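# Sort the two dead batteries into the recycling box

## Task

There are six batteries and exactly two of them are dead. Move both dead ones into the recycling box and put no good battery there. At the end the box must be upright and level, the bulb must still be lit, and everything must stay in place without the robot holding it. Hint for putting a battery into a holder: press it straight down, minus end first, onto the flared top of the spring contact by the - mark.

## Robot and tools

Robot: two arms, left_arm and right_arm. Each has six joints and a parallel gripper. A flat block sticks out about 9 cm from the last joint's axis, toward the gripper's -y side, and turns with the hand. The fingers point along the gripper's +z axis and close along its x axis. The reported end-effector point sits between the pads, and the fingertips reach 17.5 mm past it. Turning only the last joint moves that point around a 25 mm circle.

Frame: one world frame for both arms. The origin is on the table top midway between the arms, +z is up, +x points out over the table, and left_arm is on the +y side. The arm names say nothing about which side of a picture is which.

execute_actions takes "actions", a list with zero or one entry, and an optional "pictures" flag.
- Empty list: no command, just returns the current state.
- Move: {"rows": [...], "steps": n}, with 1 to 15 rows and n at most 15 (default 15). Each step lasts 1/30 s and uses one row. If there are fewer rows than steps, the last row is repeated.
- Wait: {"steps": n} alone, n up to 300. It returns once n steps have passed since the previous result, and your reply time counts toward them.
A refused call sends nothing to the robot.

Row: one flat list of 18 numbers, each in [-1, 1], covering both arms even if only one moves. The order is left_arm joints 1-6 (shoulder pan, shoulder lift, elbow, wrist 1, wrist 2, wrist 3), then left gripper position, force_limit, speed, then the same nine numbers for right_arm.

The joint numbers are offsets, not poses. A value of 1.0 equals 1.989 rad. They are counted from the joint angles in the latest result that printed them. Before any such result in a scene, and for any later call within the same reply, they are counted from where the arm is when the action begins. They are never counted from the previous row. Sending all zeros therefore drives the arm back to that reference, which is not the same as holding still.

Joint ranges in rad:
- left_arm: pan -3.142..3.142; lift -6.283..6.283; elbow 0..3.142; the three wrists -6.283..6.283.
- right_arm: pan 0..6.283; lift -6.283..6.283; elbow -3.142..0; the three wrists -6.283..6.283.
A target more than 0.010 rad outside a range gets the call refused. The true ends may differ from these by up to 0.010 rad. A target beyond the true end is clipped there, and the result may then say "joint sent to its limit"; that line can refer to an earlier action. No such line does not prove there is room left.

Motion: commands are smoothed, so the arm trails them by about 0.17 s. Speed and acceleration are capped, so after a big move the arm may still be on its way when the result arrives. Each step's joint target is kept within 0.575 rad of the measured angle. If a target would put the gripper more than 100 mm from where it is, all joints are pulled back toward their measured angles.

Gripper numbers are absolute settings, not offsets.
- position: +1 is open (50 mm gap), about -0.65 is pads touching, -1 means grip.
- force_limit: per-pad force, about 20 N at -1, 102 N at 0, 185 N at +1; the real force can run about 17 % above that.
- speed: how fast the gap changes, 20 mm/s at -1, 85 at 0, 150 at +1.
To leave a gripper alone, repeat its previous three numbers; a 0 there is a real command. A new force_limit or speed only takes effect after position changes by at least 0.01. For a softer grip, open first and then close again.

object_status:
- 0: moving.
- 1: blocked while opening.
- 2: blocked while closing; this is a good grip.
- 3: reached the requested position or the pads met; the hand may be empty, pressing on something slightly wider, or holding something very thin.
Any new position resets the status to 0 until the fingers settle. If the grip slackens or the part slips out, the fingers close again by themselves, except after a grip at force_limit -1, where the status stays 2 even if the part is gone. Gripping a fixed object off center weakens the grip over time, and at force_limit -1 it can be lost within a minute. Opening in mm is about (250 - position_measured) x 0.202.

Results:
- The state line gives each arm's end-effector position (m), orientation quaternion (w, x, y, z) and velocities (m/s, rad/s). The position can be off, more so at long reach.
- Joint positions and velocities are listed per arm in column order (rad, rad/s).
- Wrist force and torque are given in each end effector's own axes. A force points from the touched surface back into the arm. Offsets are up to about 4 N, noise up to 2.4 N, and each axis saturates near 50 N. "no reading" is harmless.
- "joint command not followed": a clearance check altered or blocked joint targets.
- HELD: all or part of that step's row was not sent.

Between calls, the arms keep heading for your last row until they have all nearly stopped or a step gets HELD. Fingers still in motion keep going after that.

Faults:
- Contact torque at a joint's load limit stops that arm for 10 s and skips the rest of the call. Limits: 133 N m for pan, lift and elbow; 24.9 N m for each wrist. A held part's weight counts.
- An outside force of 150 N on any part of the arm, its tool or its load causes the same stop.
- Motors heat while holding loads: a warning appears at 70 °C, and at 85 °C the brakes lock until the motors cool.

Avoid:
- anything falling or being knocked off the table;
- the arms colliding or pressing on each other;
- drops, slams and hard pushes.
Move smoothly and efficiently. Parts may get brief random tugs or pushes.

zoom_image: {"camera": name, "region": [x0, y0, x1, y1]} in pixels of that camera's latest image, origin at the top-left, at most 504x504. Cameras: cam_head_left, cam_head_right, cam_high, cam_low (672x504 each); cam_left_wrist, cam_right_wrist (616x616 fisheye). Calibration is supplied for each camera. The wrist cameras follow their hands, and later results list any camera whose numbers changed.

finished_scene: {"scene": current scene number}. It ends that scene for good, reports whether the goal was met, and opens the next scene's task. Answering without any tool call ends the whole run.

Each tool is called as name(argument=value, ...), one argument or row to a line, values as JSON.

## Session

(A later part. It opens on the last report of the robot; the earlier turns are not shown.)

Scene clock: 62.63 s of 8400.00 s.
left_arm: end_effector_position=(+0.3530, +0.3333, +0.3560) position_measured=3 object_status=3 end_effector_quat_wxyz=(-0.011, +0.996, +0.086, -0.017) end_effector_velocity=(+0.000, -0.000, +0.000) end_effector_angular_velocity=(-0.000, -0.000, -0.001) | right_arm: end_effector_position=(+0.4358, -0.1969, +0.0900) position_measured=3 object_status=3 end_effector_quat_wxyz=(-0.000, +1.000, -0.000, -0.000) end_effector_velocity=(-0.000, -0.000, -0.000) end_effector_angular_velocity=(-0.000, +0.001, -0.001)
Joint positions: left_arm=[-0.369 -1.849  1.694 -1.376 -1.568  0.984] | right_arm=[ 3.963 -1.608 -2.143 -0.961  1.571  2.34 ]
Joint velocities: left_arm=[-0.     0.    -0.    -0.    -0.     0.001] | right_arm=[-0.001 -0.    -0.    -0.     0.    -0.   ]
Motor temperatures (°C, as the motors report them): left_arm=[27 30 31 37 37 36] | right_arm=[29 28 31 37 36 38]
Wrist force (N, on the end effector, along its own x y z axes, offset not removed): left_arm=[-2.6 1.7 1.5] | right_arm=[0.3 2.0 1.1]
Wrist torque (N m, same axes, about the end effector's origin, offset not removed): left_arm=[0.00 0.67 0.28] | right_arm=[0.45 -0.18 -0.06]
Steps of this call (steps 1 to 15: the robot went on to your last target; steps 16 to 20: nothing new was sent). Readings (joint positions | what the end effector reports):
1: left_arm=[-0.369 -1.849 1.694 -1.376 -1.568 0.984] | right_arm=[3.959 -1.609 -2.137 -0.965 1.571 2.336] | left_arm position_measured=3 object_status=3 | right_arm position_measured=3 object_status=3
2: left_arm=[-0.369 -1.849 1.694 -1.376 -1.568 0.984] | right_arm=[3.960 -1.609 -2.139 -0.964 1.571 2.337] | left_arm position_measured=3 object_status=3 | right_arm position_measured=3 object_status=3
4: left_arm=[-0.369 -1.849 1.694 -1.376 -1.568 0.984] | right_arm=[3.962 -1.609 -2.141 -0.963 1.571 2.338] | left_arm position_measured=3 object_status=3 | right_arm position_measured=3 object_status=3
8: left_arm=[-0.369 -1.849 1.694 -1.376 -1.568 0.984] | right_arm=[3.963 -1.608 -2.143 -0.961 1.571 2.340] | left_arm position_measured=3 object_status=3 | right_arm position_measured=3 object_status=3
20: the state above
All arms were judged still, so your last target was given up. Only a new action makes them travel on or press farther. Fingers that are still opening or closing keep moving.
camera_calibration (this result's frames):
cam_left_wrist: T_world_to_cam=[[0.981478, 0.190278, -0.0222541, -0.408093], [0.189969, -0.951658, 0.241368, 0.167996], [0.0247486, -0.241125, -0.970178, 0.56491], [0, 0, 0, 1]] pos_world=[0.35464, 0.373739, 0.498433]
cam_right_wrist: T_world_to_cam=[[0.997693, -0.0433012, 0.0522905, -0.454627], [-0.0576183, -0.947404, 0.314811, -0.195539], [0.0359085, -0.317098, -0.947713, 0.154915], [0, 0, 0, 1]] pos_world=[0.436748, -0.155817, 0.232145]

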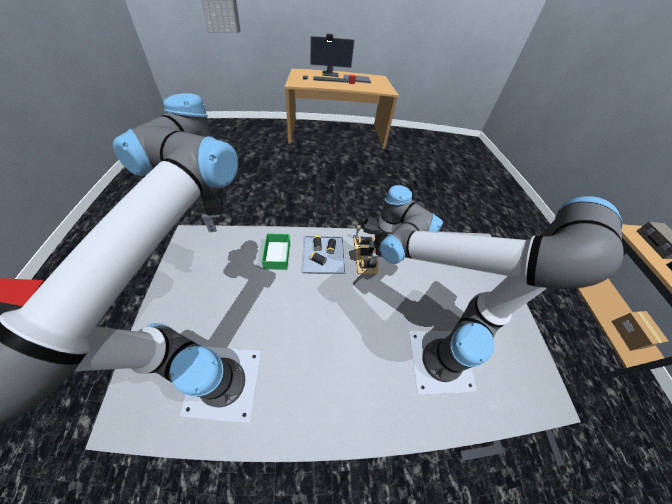

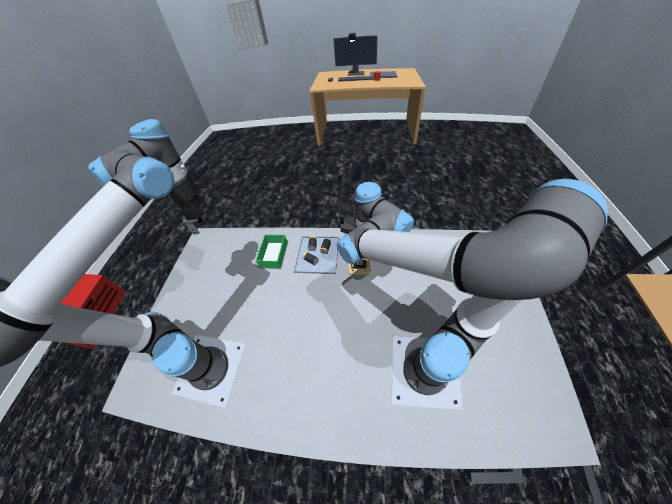

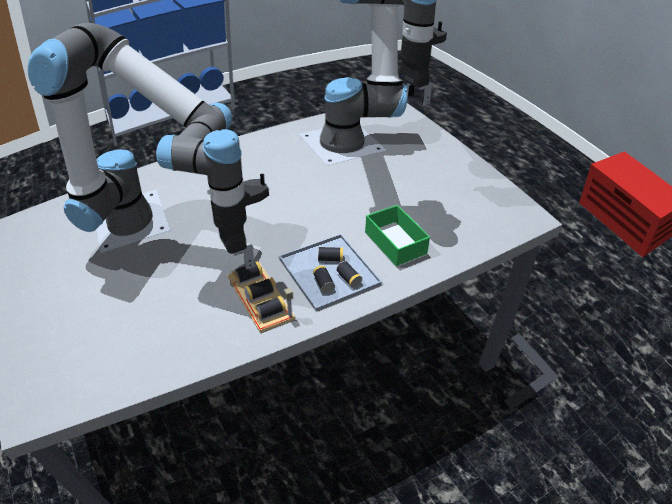

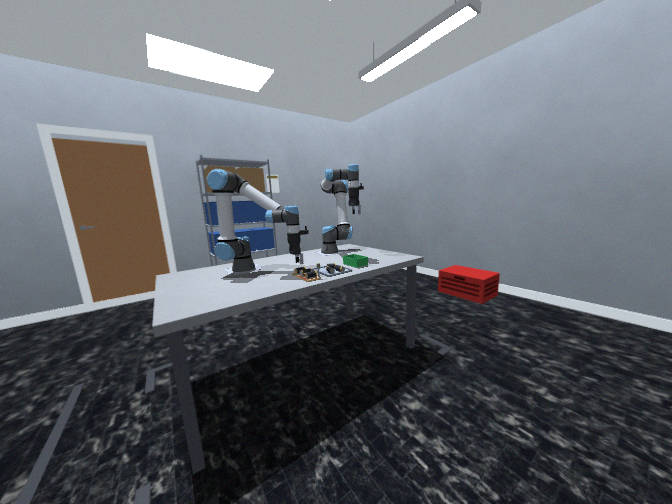

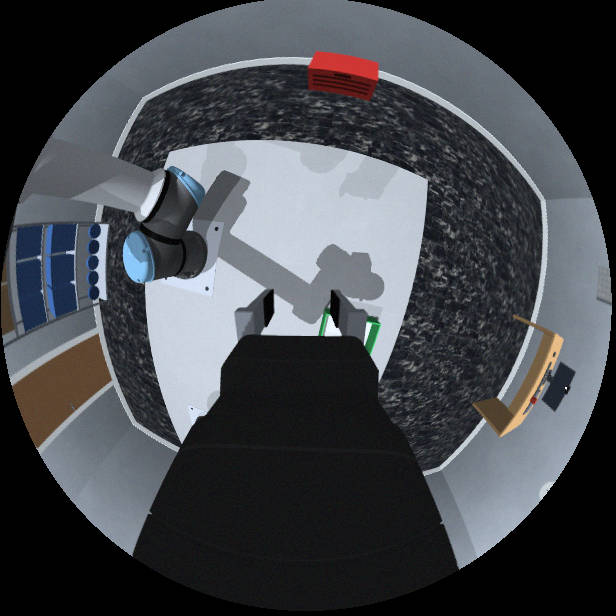

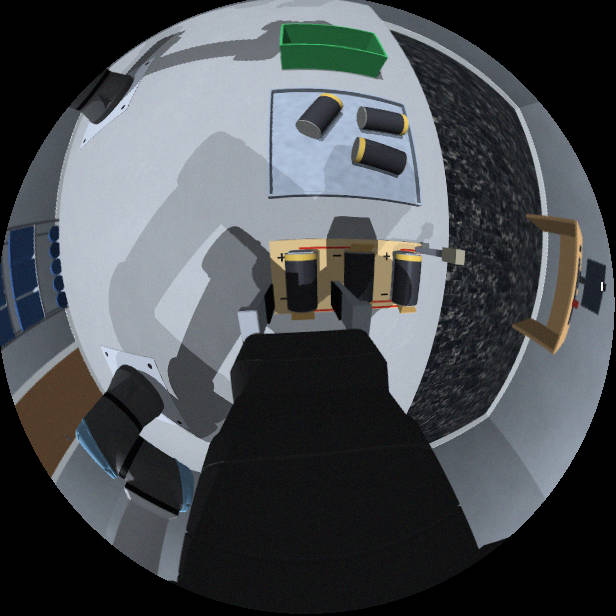

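execute_actions(
  actions=[
    {"rows":[[0,0,0,0,0,0,1,0,0, 0,-0.0510,-0.0351,0.0859,0,0,0.8,0,0]],"steps":15},
  ],
  pictures=false,
)

execute_actions(
  actions=[
    {"steps":20},
  ],
)

zoom_image(
  camera="cam_high",
  region=[200, 220, 320, 340],
)

Scene clock: 66.43 s of 8400.00 s.
left_arm: end_effector_position=(+0.3530, +0.3333, +0.3560) position_measured=3 object_status=3 end_effector_quat_wxyz=(-0.011, +0.996, +0.086, -0.017) end_effector_velocity=(+0.000, +0.000, +0.000) end_effector_angular_velocity=(-0.000, -0.000, +0.001) | right_arm: end_effector_position=(+0.4357, -0.1971, +0.0360) position_measured=32 object_status=3 end_effector_quat_wxyz=(+0.000, +1.000, -0.000, -0.000) end_effector_velocity=(+0.001, +0.001, -0.011) end_effector_angular_velocity=(+0.004, -0.005, -0.000)
Joint positions: left_arm=[-0.369 -1.849  1.694 -1.376 -1.568  0.984] | right_arm=[ 3.963 -1.707 -2.212 -0.795  1.571  2.34 ]
Joint velocities: left_arm=[ 0.001 -0.     0.    -0.    -0.     0.   ] | right_arm=[-0.    -0.022 -0.014  0.043 -0.    -0.   ]
Motor temperatures (°C, as the motors report them): left_arm=[27 30 31 37 37 36] | right_arm=[29 28 31 37 36 38]
Wrist force (N, on the end effector, along its own x y z axes, offset not removed): left_arm=[-1.8 -0.8 -2.1] | right_arm=[0.7 0.5 1.9]
Wrist torque (N m, same axes, about the end effector's origin, offset not removed): left_arm=[-0.49 0.33 0.21] | right_arm=[0.22 -0.28 -0.14]
Steps of this call (steps 1 to 90: nothing new was sent; then 0.30 s passed at rest; steps 91 to 105: all 15 steps of this action). Readings (joint positions | what the end effector reports):
91: left_arm=[-0.369 -1.849 1.694 -1.376 -1.568 0.984] | right_arm=[3.963 -1.608 -2.144 -0.961 1.571 2.340] | left_arm position_measured=3 object_status=3 | right_arm position_measured=8 object_status=0
92: left_arm=[-0.369 -1.849 1.694 -1.376 -1.568 0.984] | right_arm=[3.963 -1.614 -2.149 -0.954 1.571 2.340] | left_arm position_measured=3 object_status=3 | right_arm position_measured=23 object_status=0
94: left_arm=[-0.369 -1.849 1.694 -1.376 -1.568 0.984] | right_arm=[3.963 -1.649 -2.174 -0.905 1.571 2.340] | left_arm position_measured=3 object_status=3 | right_arm position_measured=32 object_status=0
98: left_arm=[-0.369 -1.849 1.694 -1.376 -1.568 0.984] | right_arm=[3.963 -1.690 -2.201 -0.827 1.571 2.340] | left_arm position_measured=3 object_status=3 | right_arm position_measured=32 object_status=0
105: the state above

Scene clock: 67.10 s of 8400.00 s.
left_arm: end_effector_position=(+0.3530, +0.3333, +0.3560) position_measured=3 object_status=3 end_effector_quat_wxyz=(-0.011, +0.996, +0.086, -0.017) end_effector_velocity=(-0.000, -0.000, +0.000) end_effector_angular_velocity=(-0.000, -0.001, +0.000) | right_arm: end_effector_position=(+0.4357, -0.1971, +0.0346) position_measured=32 object_status=3 end_effector_quat_wxyz=(+0.000, +1.000, -0.000, -0.000) end_effector_velocity=(+0.000, +0.001, +0.000) end_effector_angular_velocity=(+0.001, -0.001, +0.001)
Joint positions: left_arm=[-0.369 -1.849  1.694 -1.376 -1.568  0.984] | right_arm=[ 3.963 -1.709 -2.213 -0.79   1.571  2.34 ]
Joint velocities: left_arm=[-0.001 -0.     0.    -0.     0.    -0.001] | right_arm=[ 0.001  0.    -0.     0.001  0.    -0.   ]
Motor temperatures (°C, as the motors report them): left_arm=[27 30 31 37 37 36] | right_arm=[29 28 31 37 36 38]
Wrist force (N, on the end effector, along its own x y z axes, offset not removed): left_arm=[-2.2 1.4 2.4] | right_arm=[1.8 0.1 2.2]
Wrist torque (N m, same axes, about the end effector's origin, offset not removed): left_arm=[0.06 0.50 0.13] | right_arm=[0.13 -0.46 -0.16]
Steps of this call (steps 1 to 15: the robot went on to your last target; steps 16 to 20: nothing new was sent). Readings (joint positions | what the end effector reports):
1: left_arm=[-0.369 -1.849 1.694 -1.376 -1.568 0.984] | right_arm=[3.963 -1.707 -2.212 -0.794 1.571 2.340] | left_arm position_measured=3 object_status=3 | right_arm position_measured=32 object_status=3
2: left_arm=[-0.369 -1.849 1.694 -1.376 -1.568 0.984] | right_arm=[3.963 -1.708 -2.212 -0.793 1.571 2.340] | left_arm position_measured=3 object_status=3 | right_arm position_measured=32 object_status=3
4: left_arm=[-0.369 -1.849 1.694 -1.376 -1.568 0.984] | right_arm=[3.963 -1.709 -2.213 -0.792 1.571 2.340] | left_arm position_measured=3 object_status=3 | right_arm position_measured=32 object_status=3
8: left_arm=[-0.369 -1.849 1.694 -1.376 -1.568 0.984] | right_arm=[3.963 -1.709 -2.213 -0.790 1.571 2.340] | left_arm position_measured=3 object_status=3 | right_arm position_measured=32 object_status=3
20: the state above
All arms were judged still, so your last target was given up. Only a new action makes them travel on or press farther. Fingers that are still opening or closing keep moving.
camera_calibration (this result's frames):
cam_left_wrist: T_world_to_cam=[[0.981478, 0.190277, -0.0222541, -0.408093], [0.189969, -0.951658, 0.241368, 0.167996], [0.0247486, -0.241125, -0.970179, 0.56491], [0, 0, 0, 1]] pos_world=[0.35464, 0.373739, 0.498433]
cam_right_wrist: T_world_to_cam=[[0.997708, -0.0432837, 0.0520194, -0.451608], [-0.0575262, -0.947316, 0.315093, -0.178266], [0.0356404, -0.317363, -0.947634, 0.10252], [0, 0, 0, 1]] pos_world=[0.436664, -0.155886, 0.176814]

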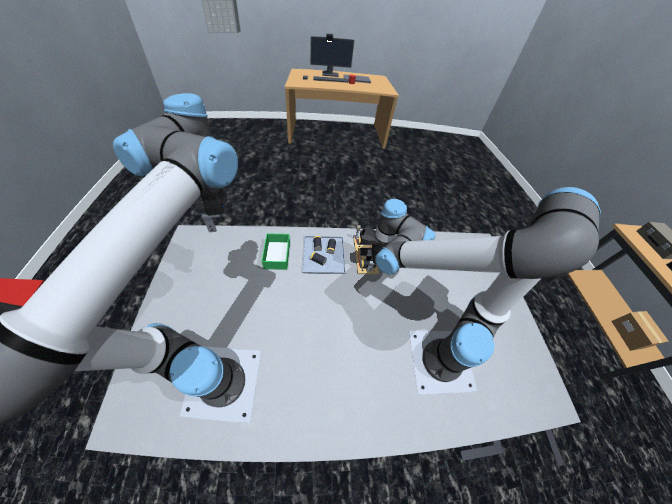

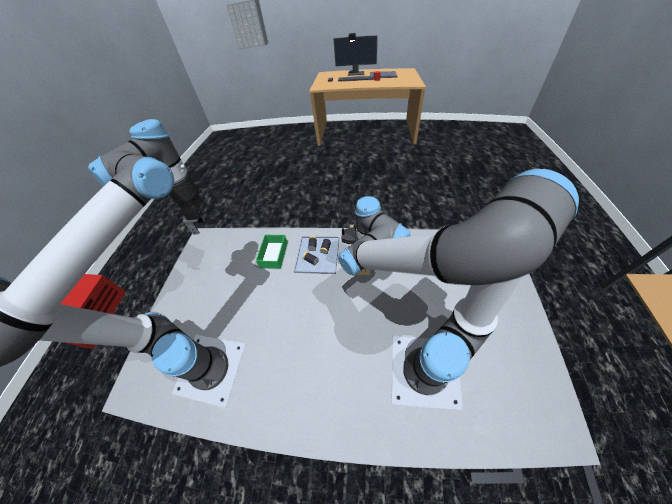

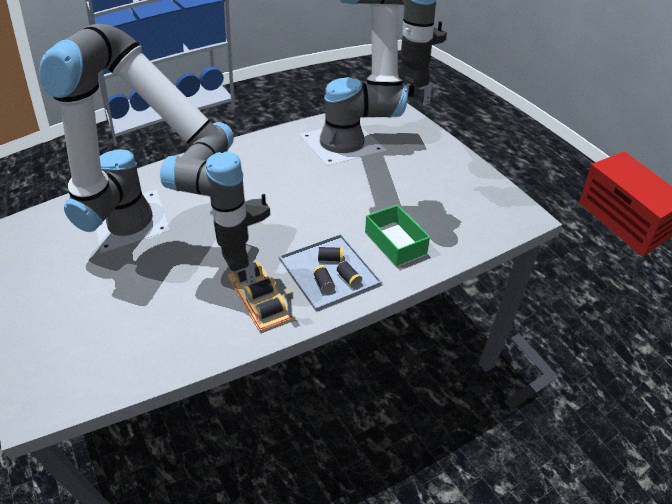

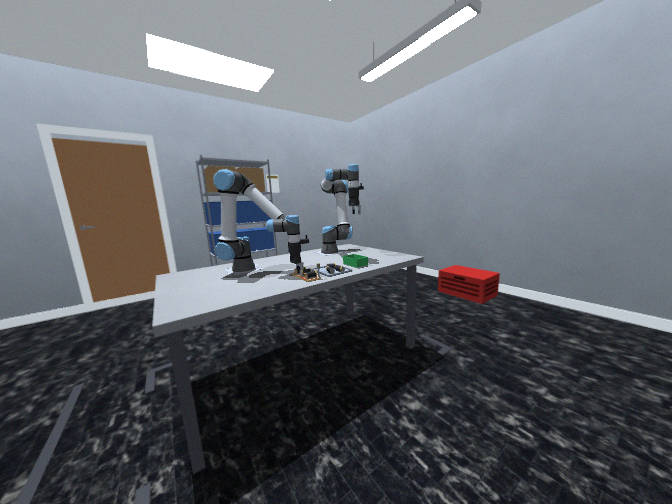

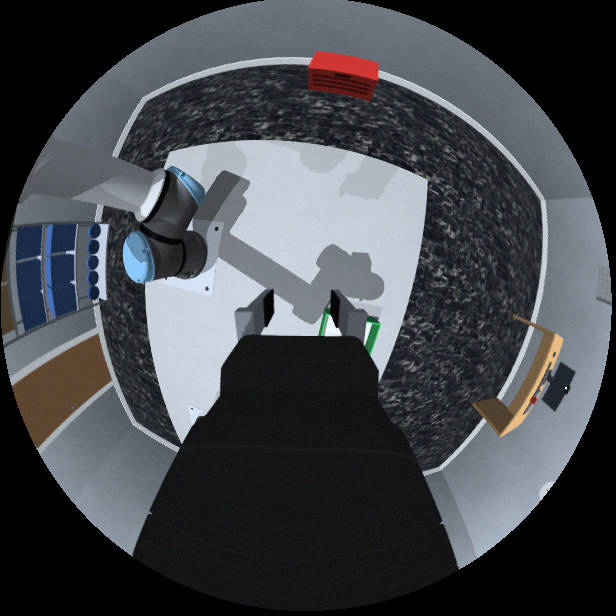

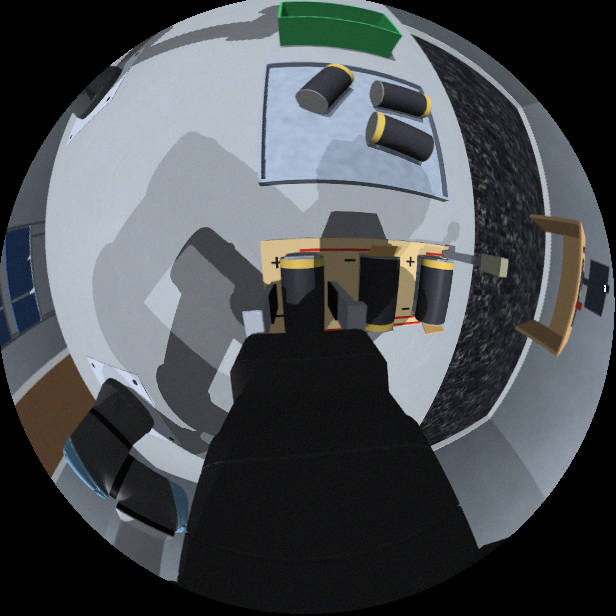

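Region (200, 220, 320, 340) of cam_high's 672x504 image, scaled by 4.200, with more detail than that image has.

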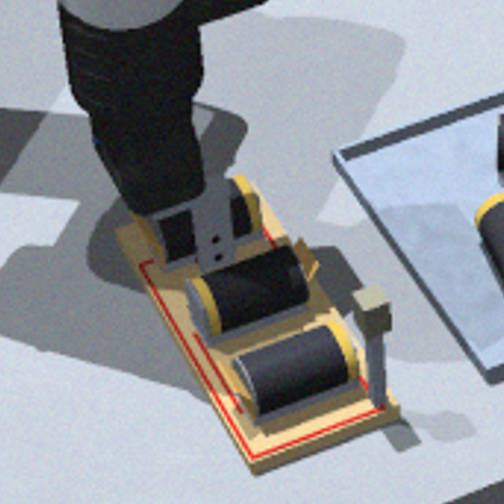

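execute_actions(
  actions=[
    {"rows":[[0,0,0,0,0,0,1,0,0, 0,0,0,0,0,0,-1,-0.3,-0.3]],"steps":15},
  ],
  pictures=false,
)

execute_actions(
  actions=[
    {"rows":[[0,0,0,0,0,0,1,0,0, 0,0.01,0.007,-0.017,0,0,-1,-0.3,-0.3],[0,0,0,0,0,0,1,0,0, 0,0.01,0.007,-0.017,0,0,-1,-0.3,-0.3],[0,0,0,0,0,0,1,0,0, 0,0.02,0.014,-0.034,0,0,-1,-0.3,-0.3],[0,0,0,0,0,0,1,0,0, 0,0.02,0.014,-0.034,0,0,-1,-0.3,-0.3],[0,0,0,0,0,0,1,0,0, 0,0.03,0.021,-0.051,0,0,-1,-0.3,-0.3],[0,0,0,0,0,0,1,0,0, 0,0.03,0.021,-0.051,0,0,-1,-0.3,-0.3],[0,0,0,0,0,0,1,0,0, 0,0.04,0.028,-0.068,0,0,-1,-0.3,-0.3],[0,0,0,0,0,0,1,0,0, 0,0.051,0.0351,-0.0859,0,0,-1,-0.3,-0.3]],"steps":15},
  ],
  pictures=false,
)

execute_actions(
  actions=[
    {"steps":15},
  ],
)

zoom_image(
  camera="cam_right_wrist",
  region=[200, 60, 480, 340],
)

Scene clock: 74.63 s of 8400.00 s.
left_arm: end_effector_position=(+0.3530, +0.3333, +0.3560) position_measured=3 object_status=3 end_effector_quat_wxyz=(-0.011, +0.996, +0.086, -0.017) end_effector_velocity=(+0.000, -0.000, +0.000) end_effector_angular_velocity=(+0.000, +0.000, -0.001) | right_arm: end_effector_position=(+0.4357, -0.1971, +0.0346) position_measured=91 object_status=2 end_effector_quat_wxyz=(+0.000, +1.000, -0.000, -0.000) end_effector_velocity=(+0.001, +0.000, +0.000) end_effector_angular_velocity=(+0.001, -0.002, -0.001)
Joint positions: left_arm=[-0.369 -1.849  1.694 -1.376 -1.568  0.984] | right_arm=[ 3.963 -1.709 -2.213 -0.79   1.571  2.34 ]
Joint velocities: left_arm=[-0.  0. -0.  0.  0.  0.] | right_arm=[-0.001 -0.     0.     0.002 -0.     0.   ]
Motor temperatures (°C, as the motors report them): left_arm=[27 30 31 37 37 36] | right_arm=[29 28 31 37 36 38]
Wrist force (N, on the end effector, along its own x y z axes, offset not removed): left_arm=[-3.5 -4.1 1.6] | right_arm=[0.4 2.0 0.0]
Wrist torque (N m, same axes, about the end effector's origin, offset not removed): left_arm=[-0.95 0.79 0.18] | right_arm=[0.36 -0.05 -0.12]
Steps of this call (steps 1 to 90: nothing new was sent; then 4.03 s passed at rest; steps 91 to 105: all 15 steps of this action). Readings (joint positions | what the end effector reports):
91: left_arm=[-0.369 -1.849 1.694 -1.376 -1.568 0.984] | right_arm=[3.963 -1.709 -2.213 -0.790 1.571 2.340] | left_arm position_measured=3 object_status=3 | right_arm position_measured=37 object_status=0
92: left_arm=[-0.369 -1.849 1.694 -1.376 -1.568 0.984] | right_arm=[3.963 -1.709 -2.213 -0.790 1.571 2.340] | left_arm position_measured=3 object_status=3 | right_arm position_measured=47 object_status=0
94: left_arm=[-0.369 -1.849 1.694 -1.376 -1.568 0.984] | right_arm=[3.963 -1.709 -2.213 -0.790 1.571 2.340] | left_arm position_measured=3 object_status=3 | right_arm position_measured=69 object_status=0
98: left_arm=[-0.369 -1.849 1.694 -1.376 -1.568 0.984] | right_arm=[3.963 -1.709 -2.213 -0.790 1.571 2.340] | left_arm position_measured=3 object_status=3 | right_arm position_measured=91 object_status=0
105: the state above

Scene clock: 75.13 s of 8400.00 s.
left_arm: end_effector_position=(+0.3530, +0.3333, +0.3560) position_measured=3 object_status=3 end_effector_quat_wxyz=(-0.011, +0.996, +0.086, -0.017) end_effector_velocity=(+0.000, -0.000, -0.000) end_effector_angular_velocity=(+0.000, +0.000, +0.002) | right_arm: end_effector_position=(+0.4362, -0.1966, +0.0851) position_measured=91 object_status=2 end_effector_quat_wxyz=(-0.000, +1.000, -0.000, +0.000) end_effector_velocity=(-0.003, -0.003, +0.041) end_effector_angular_velocity=(-0.003, +0.003, -0.001)
Joint positions: left_arm=[-0.369 -1.849  1.694 -1.376 -1.568  0.984] | right_arm=[ 3.963 -1.617 -2.149 -0.945  1.571  2.34 ]
Joint velocities: left_arm=[-0.     0.001  0.    -0.    -0.    -0.002] | right_arm=[-0.001  0.076  0.051 -0.131  0.    -0.   ]
Motor temperatures (°C, as the motors report them): left_arm=[27 30 31 37 37 36] | right_arm=[29 28 31 37 36 38]
Wrist force (N, on the end effector, along its own x y z axes, offset not removed): left_arm=[-3.7 0.3 -1.0] | right_arm=[-0.5 -0.4 3.4]
Wrist torque (N m, same axes, about the end effector's origin, offset not removed): left_arm=[-0.17 0.90 0.29] | right_arm=[0.08 -0.07 -0.11]
Steps of this call (steps 1 to 15: all 15 steps of this action). Readings (joint positions | what the end effector reports):
1: left_arm=[-0.369 -1.849 1.694 -1.376 -1.568 0.984] | right_arm=[3.963 -1.709 -2.213 -0.790 1.571 2.340] | left_arm position_measured=3 object_status=3 | right_arm position_measured=91 object_status=2
2: left_arm=[-0.369 -1.849 1.694 -1.376 -1.568 0.984] | right_arm=[3.963 -1.707 -2.212 -0.794 1.571 2.340] | left_arm position_measured=3 object_status=3 | right_arm position_measured=91 object_status=2
4: left_arm=[-0.369 -1.849 1.694 -1.376 -1.568 0.984] | right_arm=[3.963 -1.698 -2.205 -0.810 1.571 2.340] | left_arm position_measured=3 object_status=3 | right_arm position_measured=91 object_status=2
8: left_arm=[-0.369 -1.849 1.694 -1.376 -1.568 0.984] | right_arm=[3.963 -1.667 -2.183 -0.861 1.571 2.340] | left_arm position_measured=3 object_status=3 | right_arm position_measured=91 object_status=2
15: the state above

Scene clock: 75.63 s of 8400.00 s.
left_arm: end_effector_position=(+0.3530, +0.3333, +0.3560) position_measured=3 object_status=3 end_effector_quat_wxyz=(-0.011, +0.996, +0.086, -0.017) end_effector_velocity=(+0.000, -0.000, -0.000) end_effector_angular_velocity=(+0.000, +0.000, -0.000) | right_arm: end_effector_position=(+0.4359, -0.1969, +0.0899) position_measured=91 object_status=2 end_effector_quat_wxyz=(-0.000, +1.000, -0.000, -0.000) end_effector_velocity=(-0.000, +0.000, +0.001) end_effector_angular_velocity=(+0.000, -0.001, +0.001)
Joint positions: left_arm=[-0.369 -1.849  1.694 -1.376 -1.568  0.984] | right_arm=[ 3.963 -1.608 -2.144 -0.961  1.571  2.34 ]
Joint velocities: left_arm=[ 0.     0.001  0.    -0.    -0.     0.001] | right_arm=[ 0.001  0.001  0.001 -0.001 -0.     0.   ]
Motor temperatures (°C, as the motors report them): left_arm=[27 30 31 37 37 36] | right_arm=[29 28 31 37 36 38]
Wrist force (N, on the end effector, along its own x y z axes, offset not removed): left_arm=[-4.2 2.4 0.0] | right_arm=[-0.4 0.2 3.4]
Wrist torque (N m, same axes, about the end effector's origin, offset not removed): left_arm=[0.08 0.95 0.28] | right_arm=[0.08 -0.11 -0.15]
Steps of this call (steps 1 to 15: the robot went on to your last target). Readings (joint positions | what the end effector reports):
1: left_arm=[-0.369 -1.849 1.694 -1.376 -1.568 0.984] | right_arm=[3.963 -1.615 -2.148 -0.949 1.571 2.340] | left_arm position_measured=3 object_status=3 | right_arm position_measured=91 object_status=2
2: left_arm=[-0.369 -1.849 1.694 -1.376 -1.568 0.984] | right_arm=[3.963 -1.613 -2.147 -0.952 1.571 2.340] | left_arm position_measured=3 object_status=3 | right_arm position_measured=91 object_status=2
4: left_arm=[-0.369 -1.849 1.694 -1.376 -1.568 0.984] | right_arm=[3.963 -1.611 -2.145 -0.956 1.571 2.340] | left_arm position_measured=3 object_status=3 | right_arm position_measured=91 object_status=2
8: left_arm=[-0.369 -1.849 1.694 -1.376 -1.568 0.984] | right_arm=[3.963 -1.609 -2.144 -0.959 1.571 2.340] | left_arm position_measured=3 object_status=3 | right_arm position_measured=91 object_status=2
15: the state above
camera_calibration (this result's frames):
cam_left_wrist: T_world_to_cam=[[0.981478, 0.190277, -0.0222541, -0.408093], [0.189969, -0.951658, 0.241368, 0.167996], [0.0247486, -0.241125, -0.970178, 0.56491], [0, 0, 0, 1]] pos_world=[0.35464, 0.373739, 0.498433]
cam_right_wrist: T_world_to_cam=[[0.997692, -0.0433014, 0.0523022, -0.454631], [-0.057622, -0.947406, 0.314805, -0.195509], [0.0359199, -0.317092, -0.947714, 0.154847], [0, 0, 0, 1]] pos_world=[0.436754, -0.155812, 0.232076]

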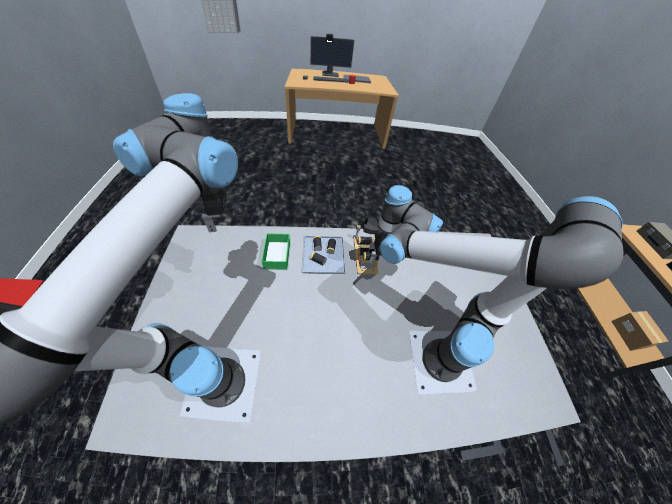

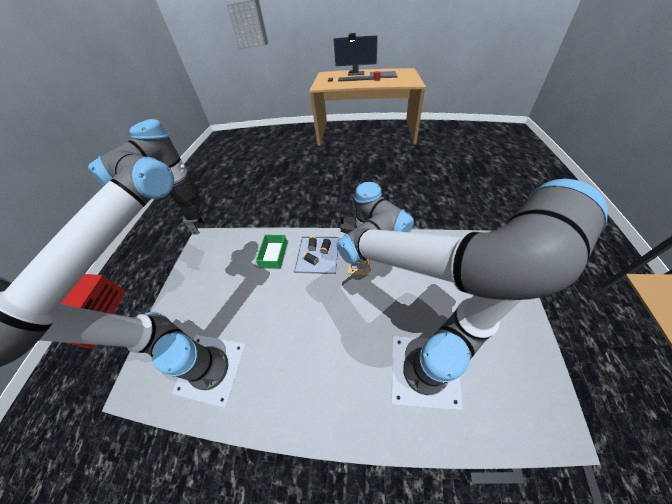

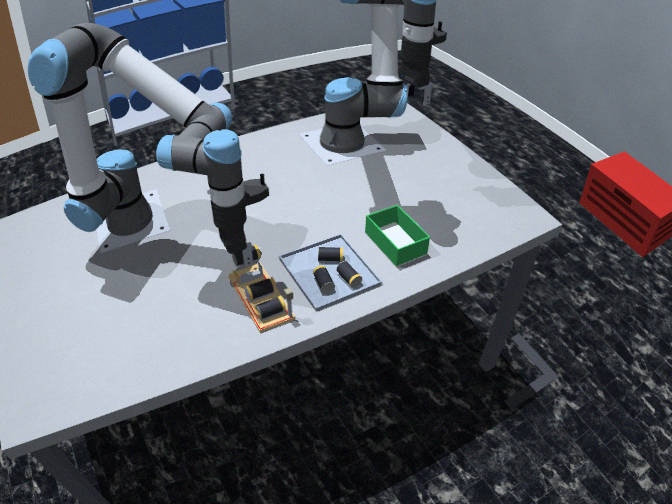

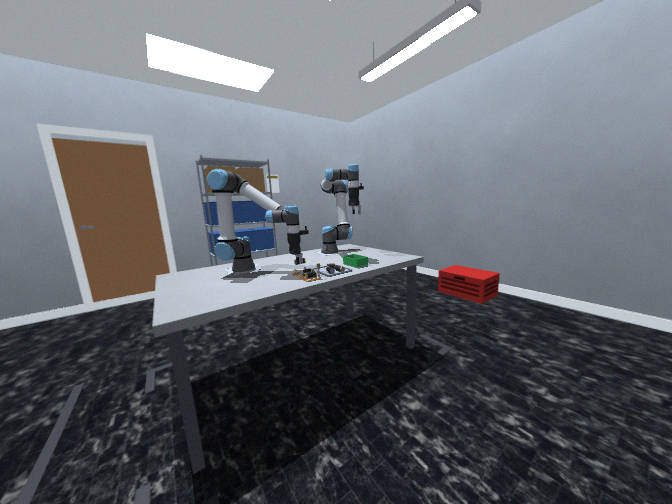

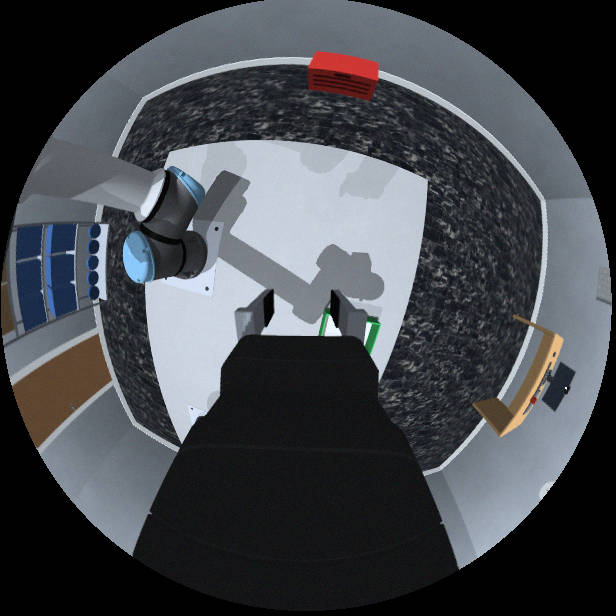

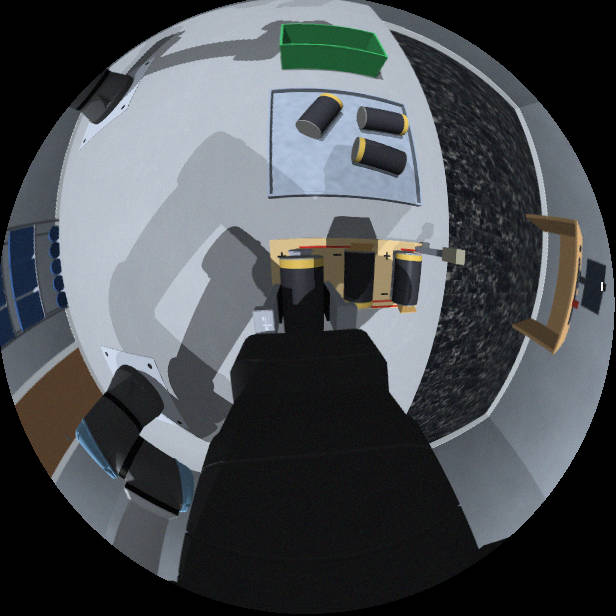

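Region (200, 60, 480, 340) of cam_right_wrist's 616x616 image, scaled by 1.800, with more detail than that image has.

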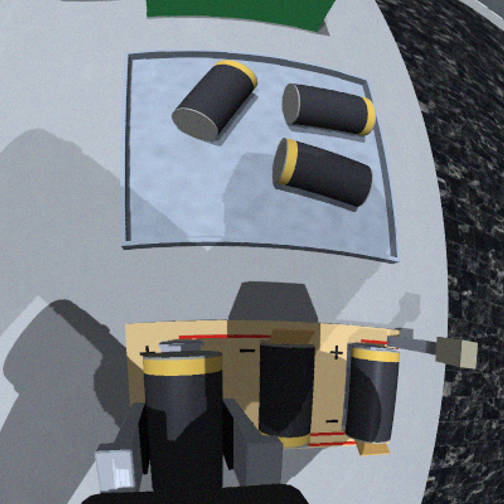

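execute_actions(
  actions=[
    {"rows":[[0,0,0,0,0,0,1,0,0, 0.1055,0.1214,-0.1082,-0.0129,0,0.1054,-1,-0.3,-0.3]],"steps":15},
  ],
  pictures=false,
)

execute_actions(
  actions=[
    {"steps":15},
  ],
  pictures=false,
)

execute_actions(
  actions=[
    {"rows":[[0,0,0,0,0,0,1,0,0, 0,-0.0678,-0.0458,0.1136,0,0,-1,-0.3,-0.3]],"steps":15},
  ],
  pictures=false,
)

execute_actions(
  actions=[
    {"steps":15},
  ],
)

zoom_image(
  camera="cam_low",
  region=[260, 240, 340, 290],
)

Scene clock: 85.20 s of 8400.00 s.
left_arm: end_effector_position=(+0.3530, +0.3333, +0.3560) position_measured=3 object_status=3 end_effector_quat_wxyz=(-0.011, +0.996, +0.086, -0.017) end_effector_velocity=(-0.000, +0.000, -0.000) end_effector_angular_velocity=(-0.000, +0.000, -0.001) | right_arm: end_effector_position=(+0.3330, -0.1961, +0.0902) position_measured=91 object_status=2 end_effector_quat_wxyz=(-0.000, +1.000, -0.000, -0.000) end_effector_velocity=(-0.026, -0.004, -0.002) end_effector_angular_velocity=(+0.003, -0.002, -0.000)
Joint positions: left_arm=[-0.369 -1.849  1.694 -1.376 -1.568  0.984] | right_arm=[ 4.167 -1.375 -2.352 -0.986  1.571  2.543]
Joint velocities: left_arm=[ 0.    -0.     0.001 -0.     0.     0.001] | right_arm=[ 0.056  0.068 -0.058 -0.006 -0.     0.056]
Motor temperatures (°C, as the motors report them): left_arm=[27 30 31 37 37 36] | right_arm=[29 28 31 37 36 38]
Wrist force (N, on the end effector, along its own x y z axes, offset not removed): left_arm=[-1.1 0.8 1.5] | right_arm=[-0.6 -0.5 2.2]
Wrist torque (N m, same axes, about the end effector's origin, offset not removed): left_arm=[-0.01 0.34 0.19] | right_arm=[-0.04 -0.04 -0.14]
Steps of this call (steps 1 to 15: the robot went on to your last target; steps 16 to 90: nothing new was sent; then 6.07 s passed at rest; steps 91 to 105: all 15 steps of this action). Readings (joint positions | what the end effector reports):
91: left_arm=[-0.369 -1.849 1.694 -1.376 -1.568 0.984] | right_arm=[3.964 -1.608 -2.144 -0.961 1.571 2.340] | left_arm position_measured=3 object_status=3 | right_arm position_measured=91 object_status=2
92: left_arm=[-0.369 -1.849 1.694 -1.376 -1.568 0.984] | right_arm=[3.969 -1.602 -2.149 -0.964 1.571 2.346] | left_arm position_measured=3 object_status=3 | right_arm position_measured=91 object_status=2
94: left_arm=[-0.369 -1.849 1.694 -1.376 -1.568 0.984] | right_arm=[4.024 -1.545 -2.204 -0.972 1.571 2.400] | left_arm position_measured=3 object_status=3 | right_arm position_measured=91 object_status=2
98: left_arm=[-0.369 -1.849 1.694 -1.376 -1.568 0.984] | right_arm=[4.124 -1.425 -2.308 -0.982 1.571 2.501] | left_arm position_measured=3 object_status=3 | right_arm position_measured=91 object_status=2
105: the state above

Scene clock: 85.70 s of 8400.00 s.
left_arm: end_effector_position=(+0.3530, +0.3333, +0.3560) position_measured=3 object_status=3 end_effector_quat_wxyz=(-0.011, +0.996, +0.086, -0.017) end_effector_velocity=(-0.000, +0.000, -0.000) end_effector_angular_velocity=(-0.000, -0.000, -0.000) | right_arm: end_effector_position=(+0.3300, -0.1965, +0.0900) position_measured=91 object_status=2 end_effector_quat_wxyz=(-0.000, +1.000, -0.000, +0.000) end_effector_velocity=(-0.000, +0.000, -0.000) end_effector_angular_velocity=(+0.000, +0.000, +0.000)
Joint positions: left_arm=[-0.369 -1.849  1.694 -1.376 -1.568  0.984] | right_arm=[ 4.173 -1.367 -2.359 -0.986  1.571  2.55 ]
Joint velocities: left_arm=[-0. -0.  0. -0. -0.  0.] | right_arm=[ 0.001  0.001 -0.001 -0.     0.     0.001]
Motor temperatures (°C, as the motors report them): left_arm=[27 30 31 37 37 36] | right_arm=[29 28 31 37 36 38]
Wrist force (N, on the end effector, along its own x y z axes, offset not removed): left_arm=[-1.0 1.3 -1.0] | right_arm=[0.6 1.6 2.7]
Wrist torque (N m, same axes, about the end effector's origin, offset not removed): left_arm=[-0.14 0.32 0.26] | right_arm=[0.33 -0.26 -0.21]
Steps of this call (steps 1 to 15: the robot went on to your last target). Readings (joint positions | what the end effector reports):
1: left_arm=[-0.369 -1.849 1.694 -1.376 -1.568 0.984] | right_arm=[4.168 -1.373 -2.354 -0.986 1.571 2.545] | left_arm position_measured=3 object_status=3 | right_arm position_measured=91 object_status=2
2: left_arm=[-0.369 -1.849 1.694 -1.376 -1.568 0.984] | right_arm=[4.169 -1.371 -2.355 -0.986 1.571 2.546] | left_arm position_measured=3 object_status=3 | right_arm position_measured=91 object_status=2
4: left_arm=[-0.369 -1.849 1.694 -1.376 -1.568 0.984] | right_arm=[4.171 -1.369 -2.357 -0.986 1.571 2.548] | left_arm position_measured=3 object_status=3 | right_arm position_measured=91 object_status=2
8: left_arm=[-0.369 -1.849 1.694 -1.376 -1.568 0.984] | right_arm=[4.173 -1.368 -2.358 -0.986 1.571 2.549] | left_arm position_measured=3 object_status=3 | right_arm position_measured=91 object_status=2
15: the state above
All arms were judged still, so your last target was given up. Only a new action makes them travel on or press farther. Fingers that are still opening or closing keep moving.

Scene clock: 86.20 s of 8400.00 s.
left_arm: end_effector_position=(+0.3530, +0.3333, +0.3560) position_measured=3 object_status=3 end_effector_quat_wxyz=(-0.011, +0.996, +0.086, -0.017) end_effector_velocity=(-0.000, +0.000, +0.000) end_effector_angular_velocity=(-0.000, -0.000, +0.002) | right_arm: end_effector_position=(+0.3299, -0.1967, +0.0314) position_measured=91 object_status=2 end_effector_quat_wxyz=(+0.000, +1.000, -0.000, -0.000) end_effector_velocity=(+0.001, +0.001, -0.012) end_effector_angular_velocity=(+0.008, -0.005, +0.000)
Joint positions: left_arm=[-0.369 -1.849  1.694 -1.376 -1.568  0.984] | right_arm=[ 4.173 -1.498 -2.447 -0.767  1.571  2.55 ]
Joint velocities: left_arm=[ 0.    -0.001 -0.     0.     0.    -0.002] | right_arm=[ 0.    -0.032 -0.02   0.061  0.    -0.   ]
Motor temperatures (°C, as the motors report them): left_arm=[27 30 31 37 37 36] | right_arm=[29 28 31 37 36 38]
Wrist force (N, on the end effector, along its own x y z axes, offset not removed): left_arm=[-0.4 1.7 0.3] | right_arm=[-0.1 0.0 4.2]
Wrist torque (N m, same axes, about the end effector's origin, offset not removed): left_arm=[0.15 0.22 0.16] | right_arm=[0.09 -0.19 -0.09]
Steps of this call (steps 1 to 15: all 15 steps of this action). Readings (joint positions | what the end effector reports):
1: left_arm=[-0.369 -1.849 1.694 -1.376 -1.568 0.984] | right_arm=[4.173 -1.367 -2.359 -0.986 1.571 2.550] | left_arm position_measured=3 object_status=3 | right_arm position_measured=91 object_status=2
2: left_arm=[-0.369 -1.849 1.694 -1.376 -1.568 0.984] | right_arm=[4.173 -1.373 -2.364 -0.980 1.571 2.550] | left_arm position_measured=3 object_status=3 | right_arm position_measured=91 object_status=2
4: left_arm=[-0.369 -1.849 1.694 -1.376 -1.568 0.984] | right_arm=[4.173 -1.416 -2.396 -0.924 1.571 2.550] | left_arm position_measured=3 object_status=3 | right_arm position_measured=91 object_status=2
8: left_arm=[-0.369 -1.849 1.694 -1.376 -1.568 0.984] | right_arm=[4.173 -1.474 -2.433 -0.813 1.571 2.550] | left_arm position_measured=3 object_status=3 | right_arm position_measured=91 object_status=2
15: the state above

Scene clock: 86.70 s of 8400.00 s.
left_arm: end_effector_position=(+0.3530, +0.3333, +0.3560) position_measured=3 object_status=3 end_effector_quat_wxyz=(-0.011, +0.996, +0.086, -0.017) end_effector_velocity=(+0.000, -0.000, -0.000) end_effector_angular_velocity=(+0.000, +0.000, +0.001) | right_arm: end_effector_position=(+0.3300, -0.1965, +0.0300) position_measured=91 object_status=2 end_effector_quat_wxyz=(-0.000, +1.000, -0.000, +0.000) end_effector_velocity=(-0.000, -0.000, +0.000) end_effector_angular_velocity=(+0.000, -0.000, -0.000)
Joint positions: left_arm=[-0.369 -1.849  1.694 -1.376 -1.568  0.984] | right_arm=[ 4.173 -1.502 -2.45  -0.76   1.571  2.55 ]
Joint velocities: left_arm=[-0.     0.    -0.     0.     0.    -0.001] | right_arm=[-0.     0.001 -0.    -0.    -0.     0.   ]
Motor temperatures (°C, as the motors report them): left_arm=[27 30 31 37 37 36] | right_arm=[29 28 31 37 36 38]
Wrist force (N, on the end effector, along its own x y z axes, offset not removed): left_arm=[-1.9 2.5 1.9] | right_arm=[-0.2 -0.2 4.2]
Wrist torque (N m, same axes, about the end effector's origin, offset not removed): left_arm=[0.03 0.51 0.09] | right_arm=[0.09 -0.07 -0.09]
Steps of this call (steps 1 to 15: the robot went on to your last target). Readings (joint positions | what the end effector reports):
1: left_arm=[-0.369 -1.849 1.694 -1.376 -1.568 0.984] | right_arm=[4.173 -1.499 -2.448 -0.766 1.571 2.550] | left_arm position_measured=3 object_status=3 | right_arm position_measured=91 object_status=2
2: left_arm=[-0.369 -1.849 1.694 -1.376 -1.568 0.984] | right_arm=[4.173 -1.500 -2.448 -0.764 1.571 2.550] | left_arm position_measured=3 object_status=3 | right_arm position_measured=91 object_status=2
4: left_arm=[-0.369 -1.849 1.694 -1.376 -1.568 0.984] | right_arm=[4.173 -1.500 -2.449 -0.763 1.571 2.550] | left_arm position_measured=3 object_status=3 | right_arm position_measured=91 object_status=2
8: left_arm=[-0.369 -1.849 1.694 -1.376 -1.568 0.984] | right_arm=[4.173 -1.501 -2.449 -0.761 1.571 2.550] | left_arm position_measured=3 object_status=3 | right_arm position_measured=91 object_status=2
15: the state above
All arms were judged still, so your last target was given up. Only a new action makes them travel on or press farther. Fingers that are still opening or closing keep moving.
camera_calibration (this result's frames):
cam_left_wrist: T_world_to_cam=[[0.981478, 0.190278, -0.022254, -0.408093], [0.189969, -0.951658, 0.241368, 0.167996], [0.0247487, -0.241125, -0.970178, 0.56491], [0, 0, 0, 1]] pos_world=[0.35464, 0.373739, 0.498433]
cam_right_wrist: T_world_to_cam=[[0.997686, -0.0431307, 0.0525516, -0.345842], [-0.0575217, -0.947563, 0.31435, -0.18241], [0.0362378, -0.316645, -0.947852, 0.101979], [0, 0, 0, 1]] pos_world=[0.330854, -0.15547, 0.172176]

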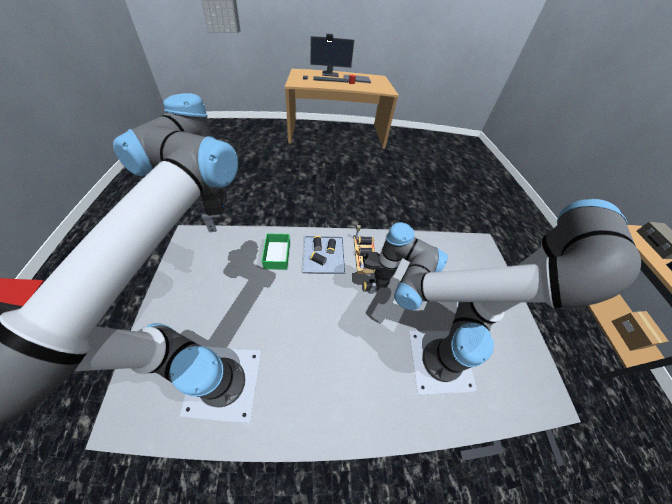

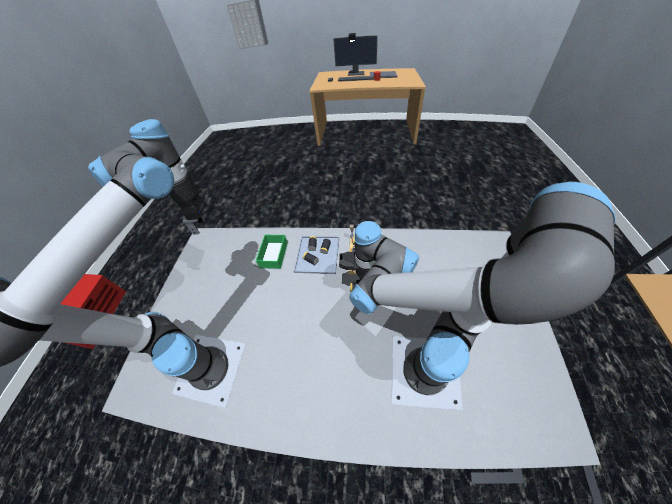

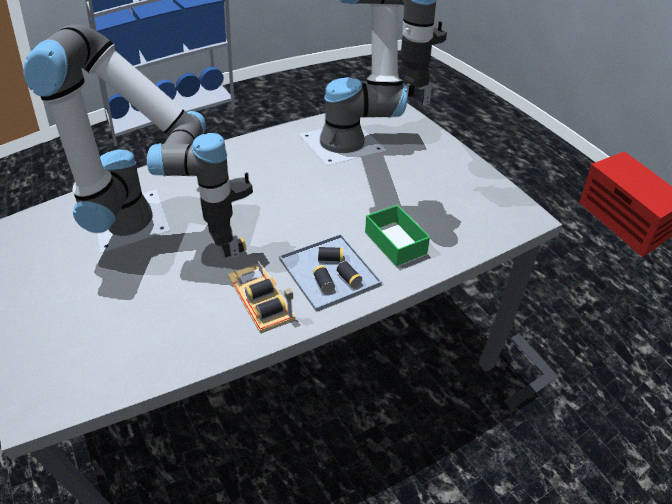

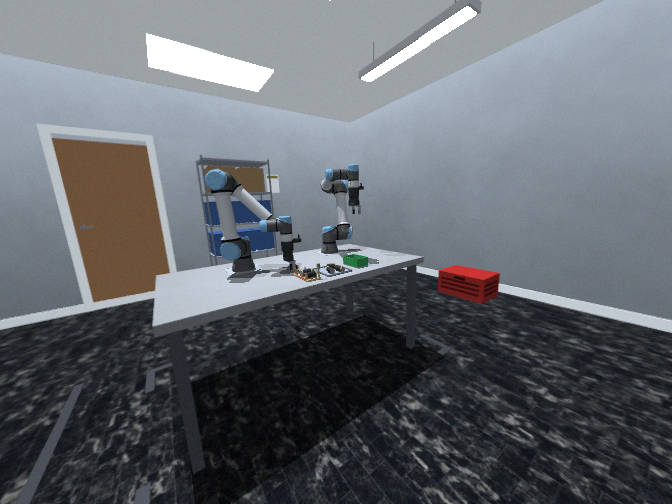

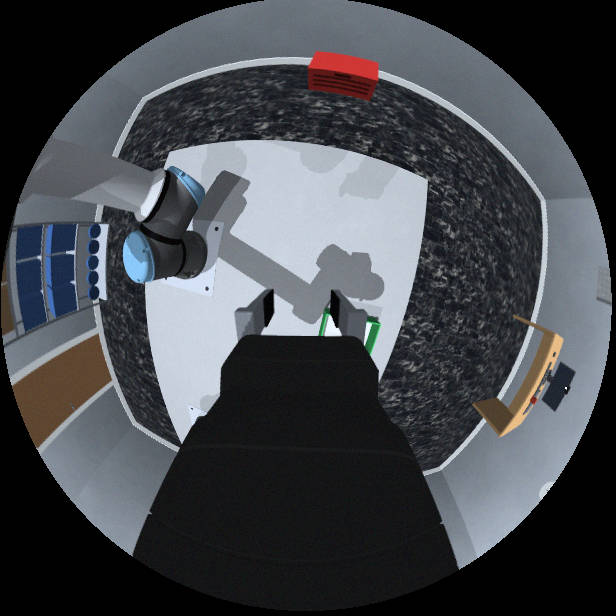

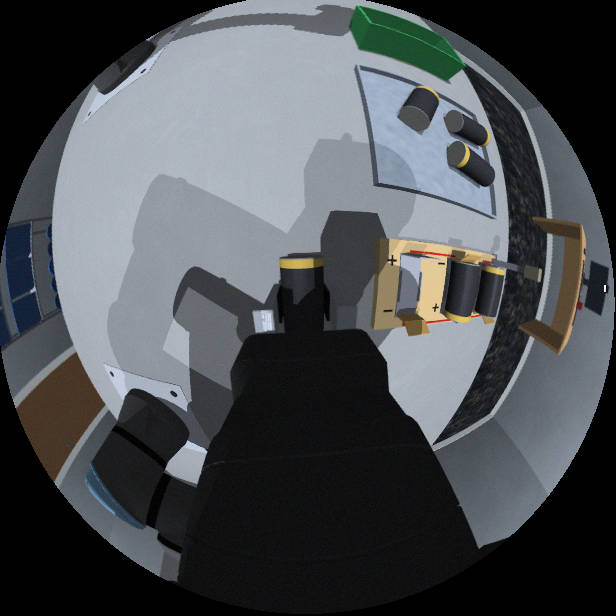

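Region (260, 240, 340, 290) of cam_low's 672x504 image, scaled by 6.300, with more detail than that image has; it fills the top 315 rows of this view, and the rest is white.

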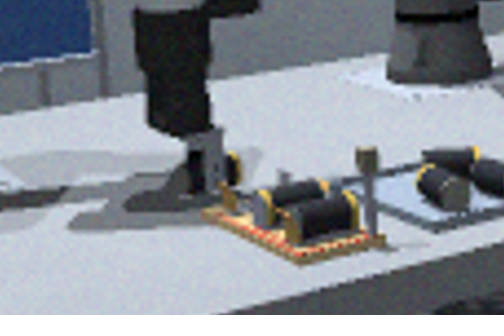

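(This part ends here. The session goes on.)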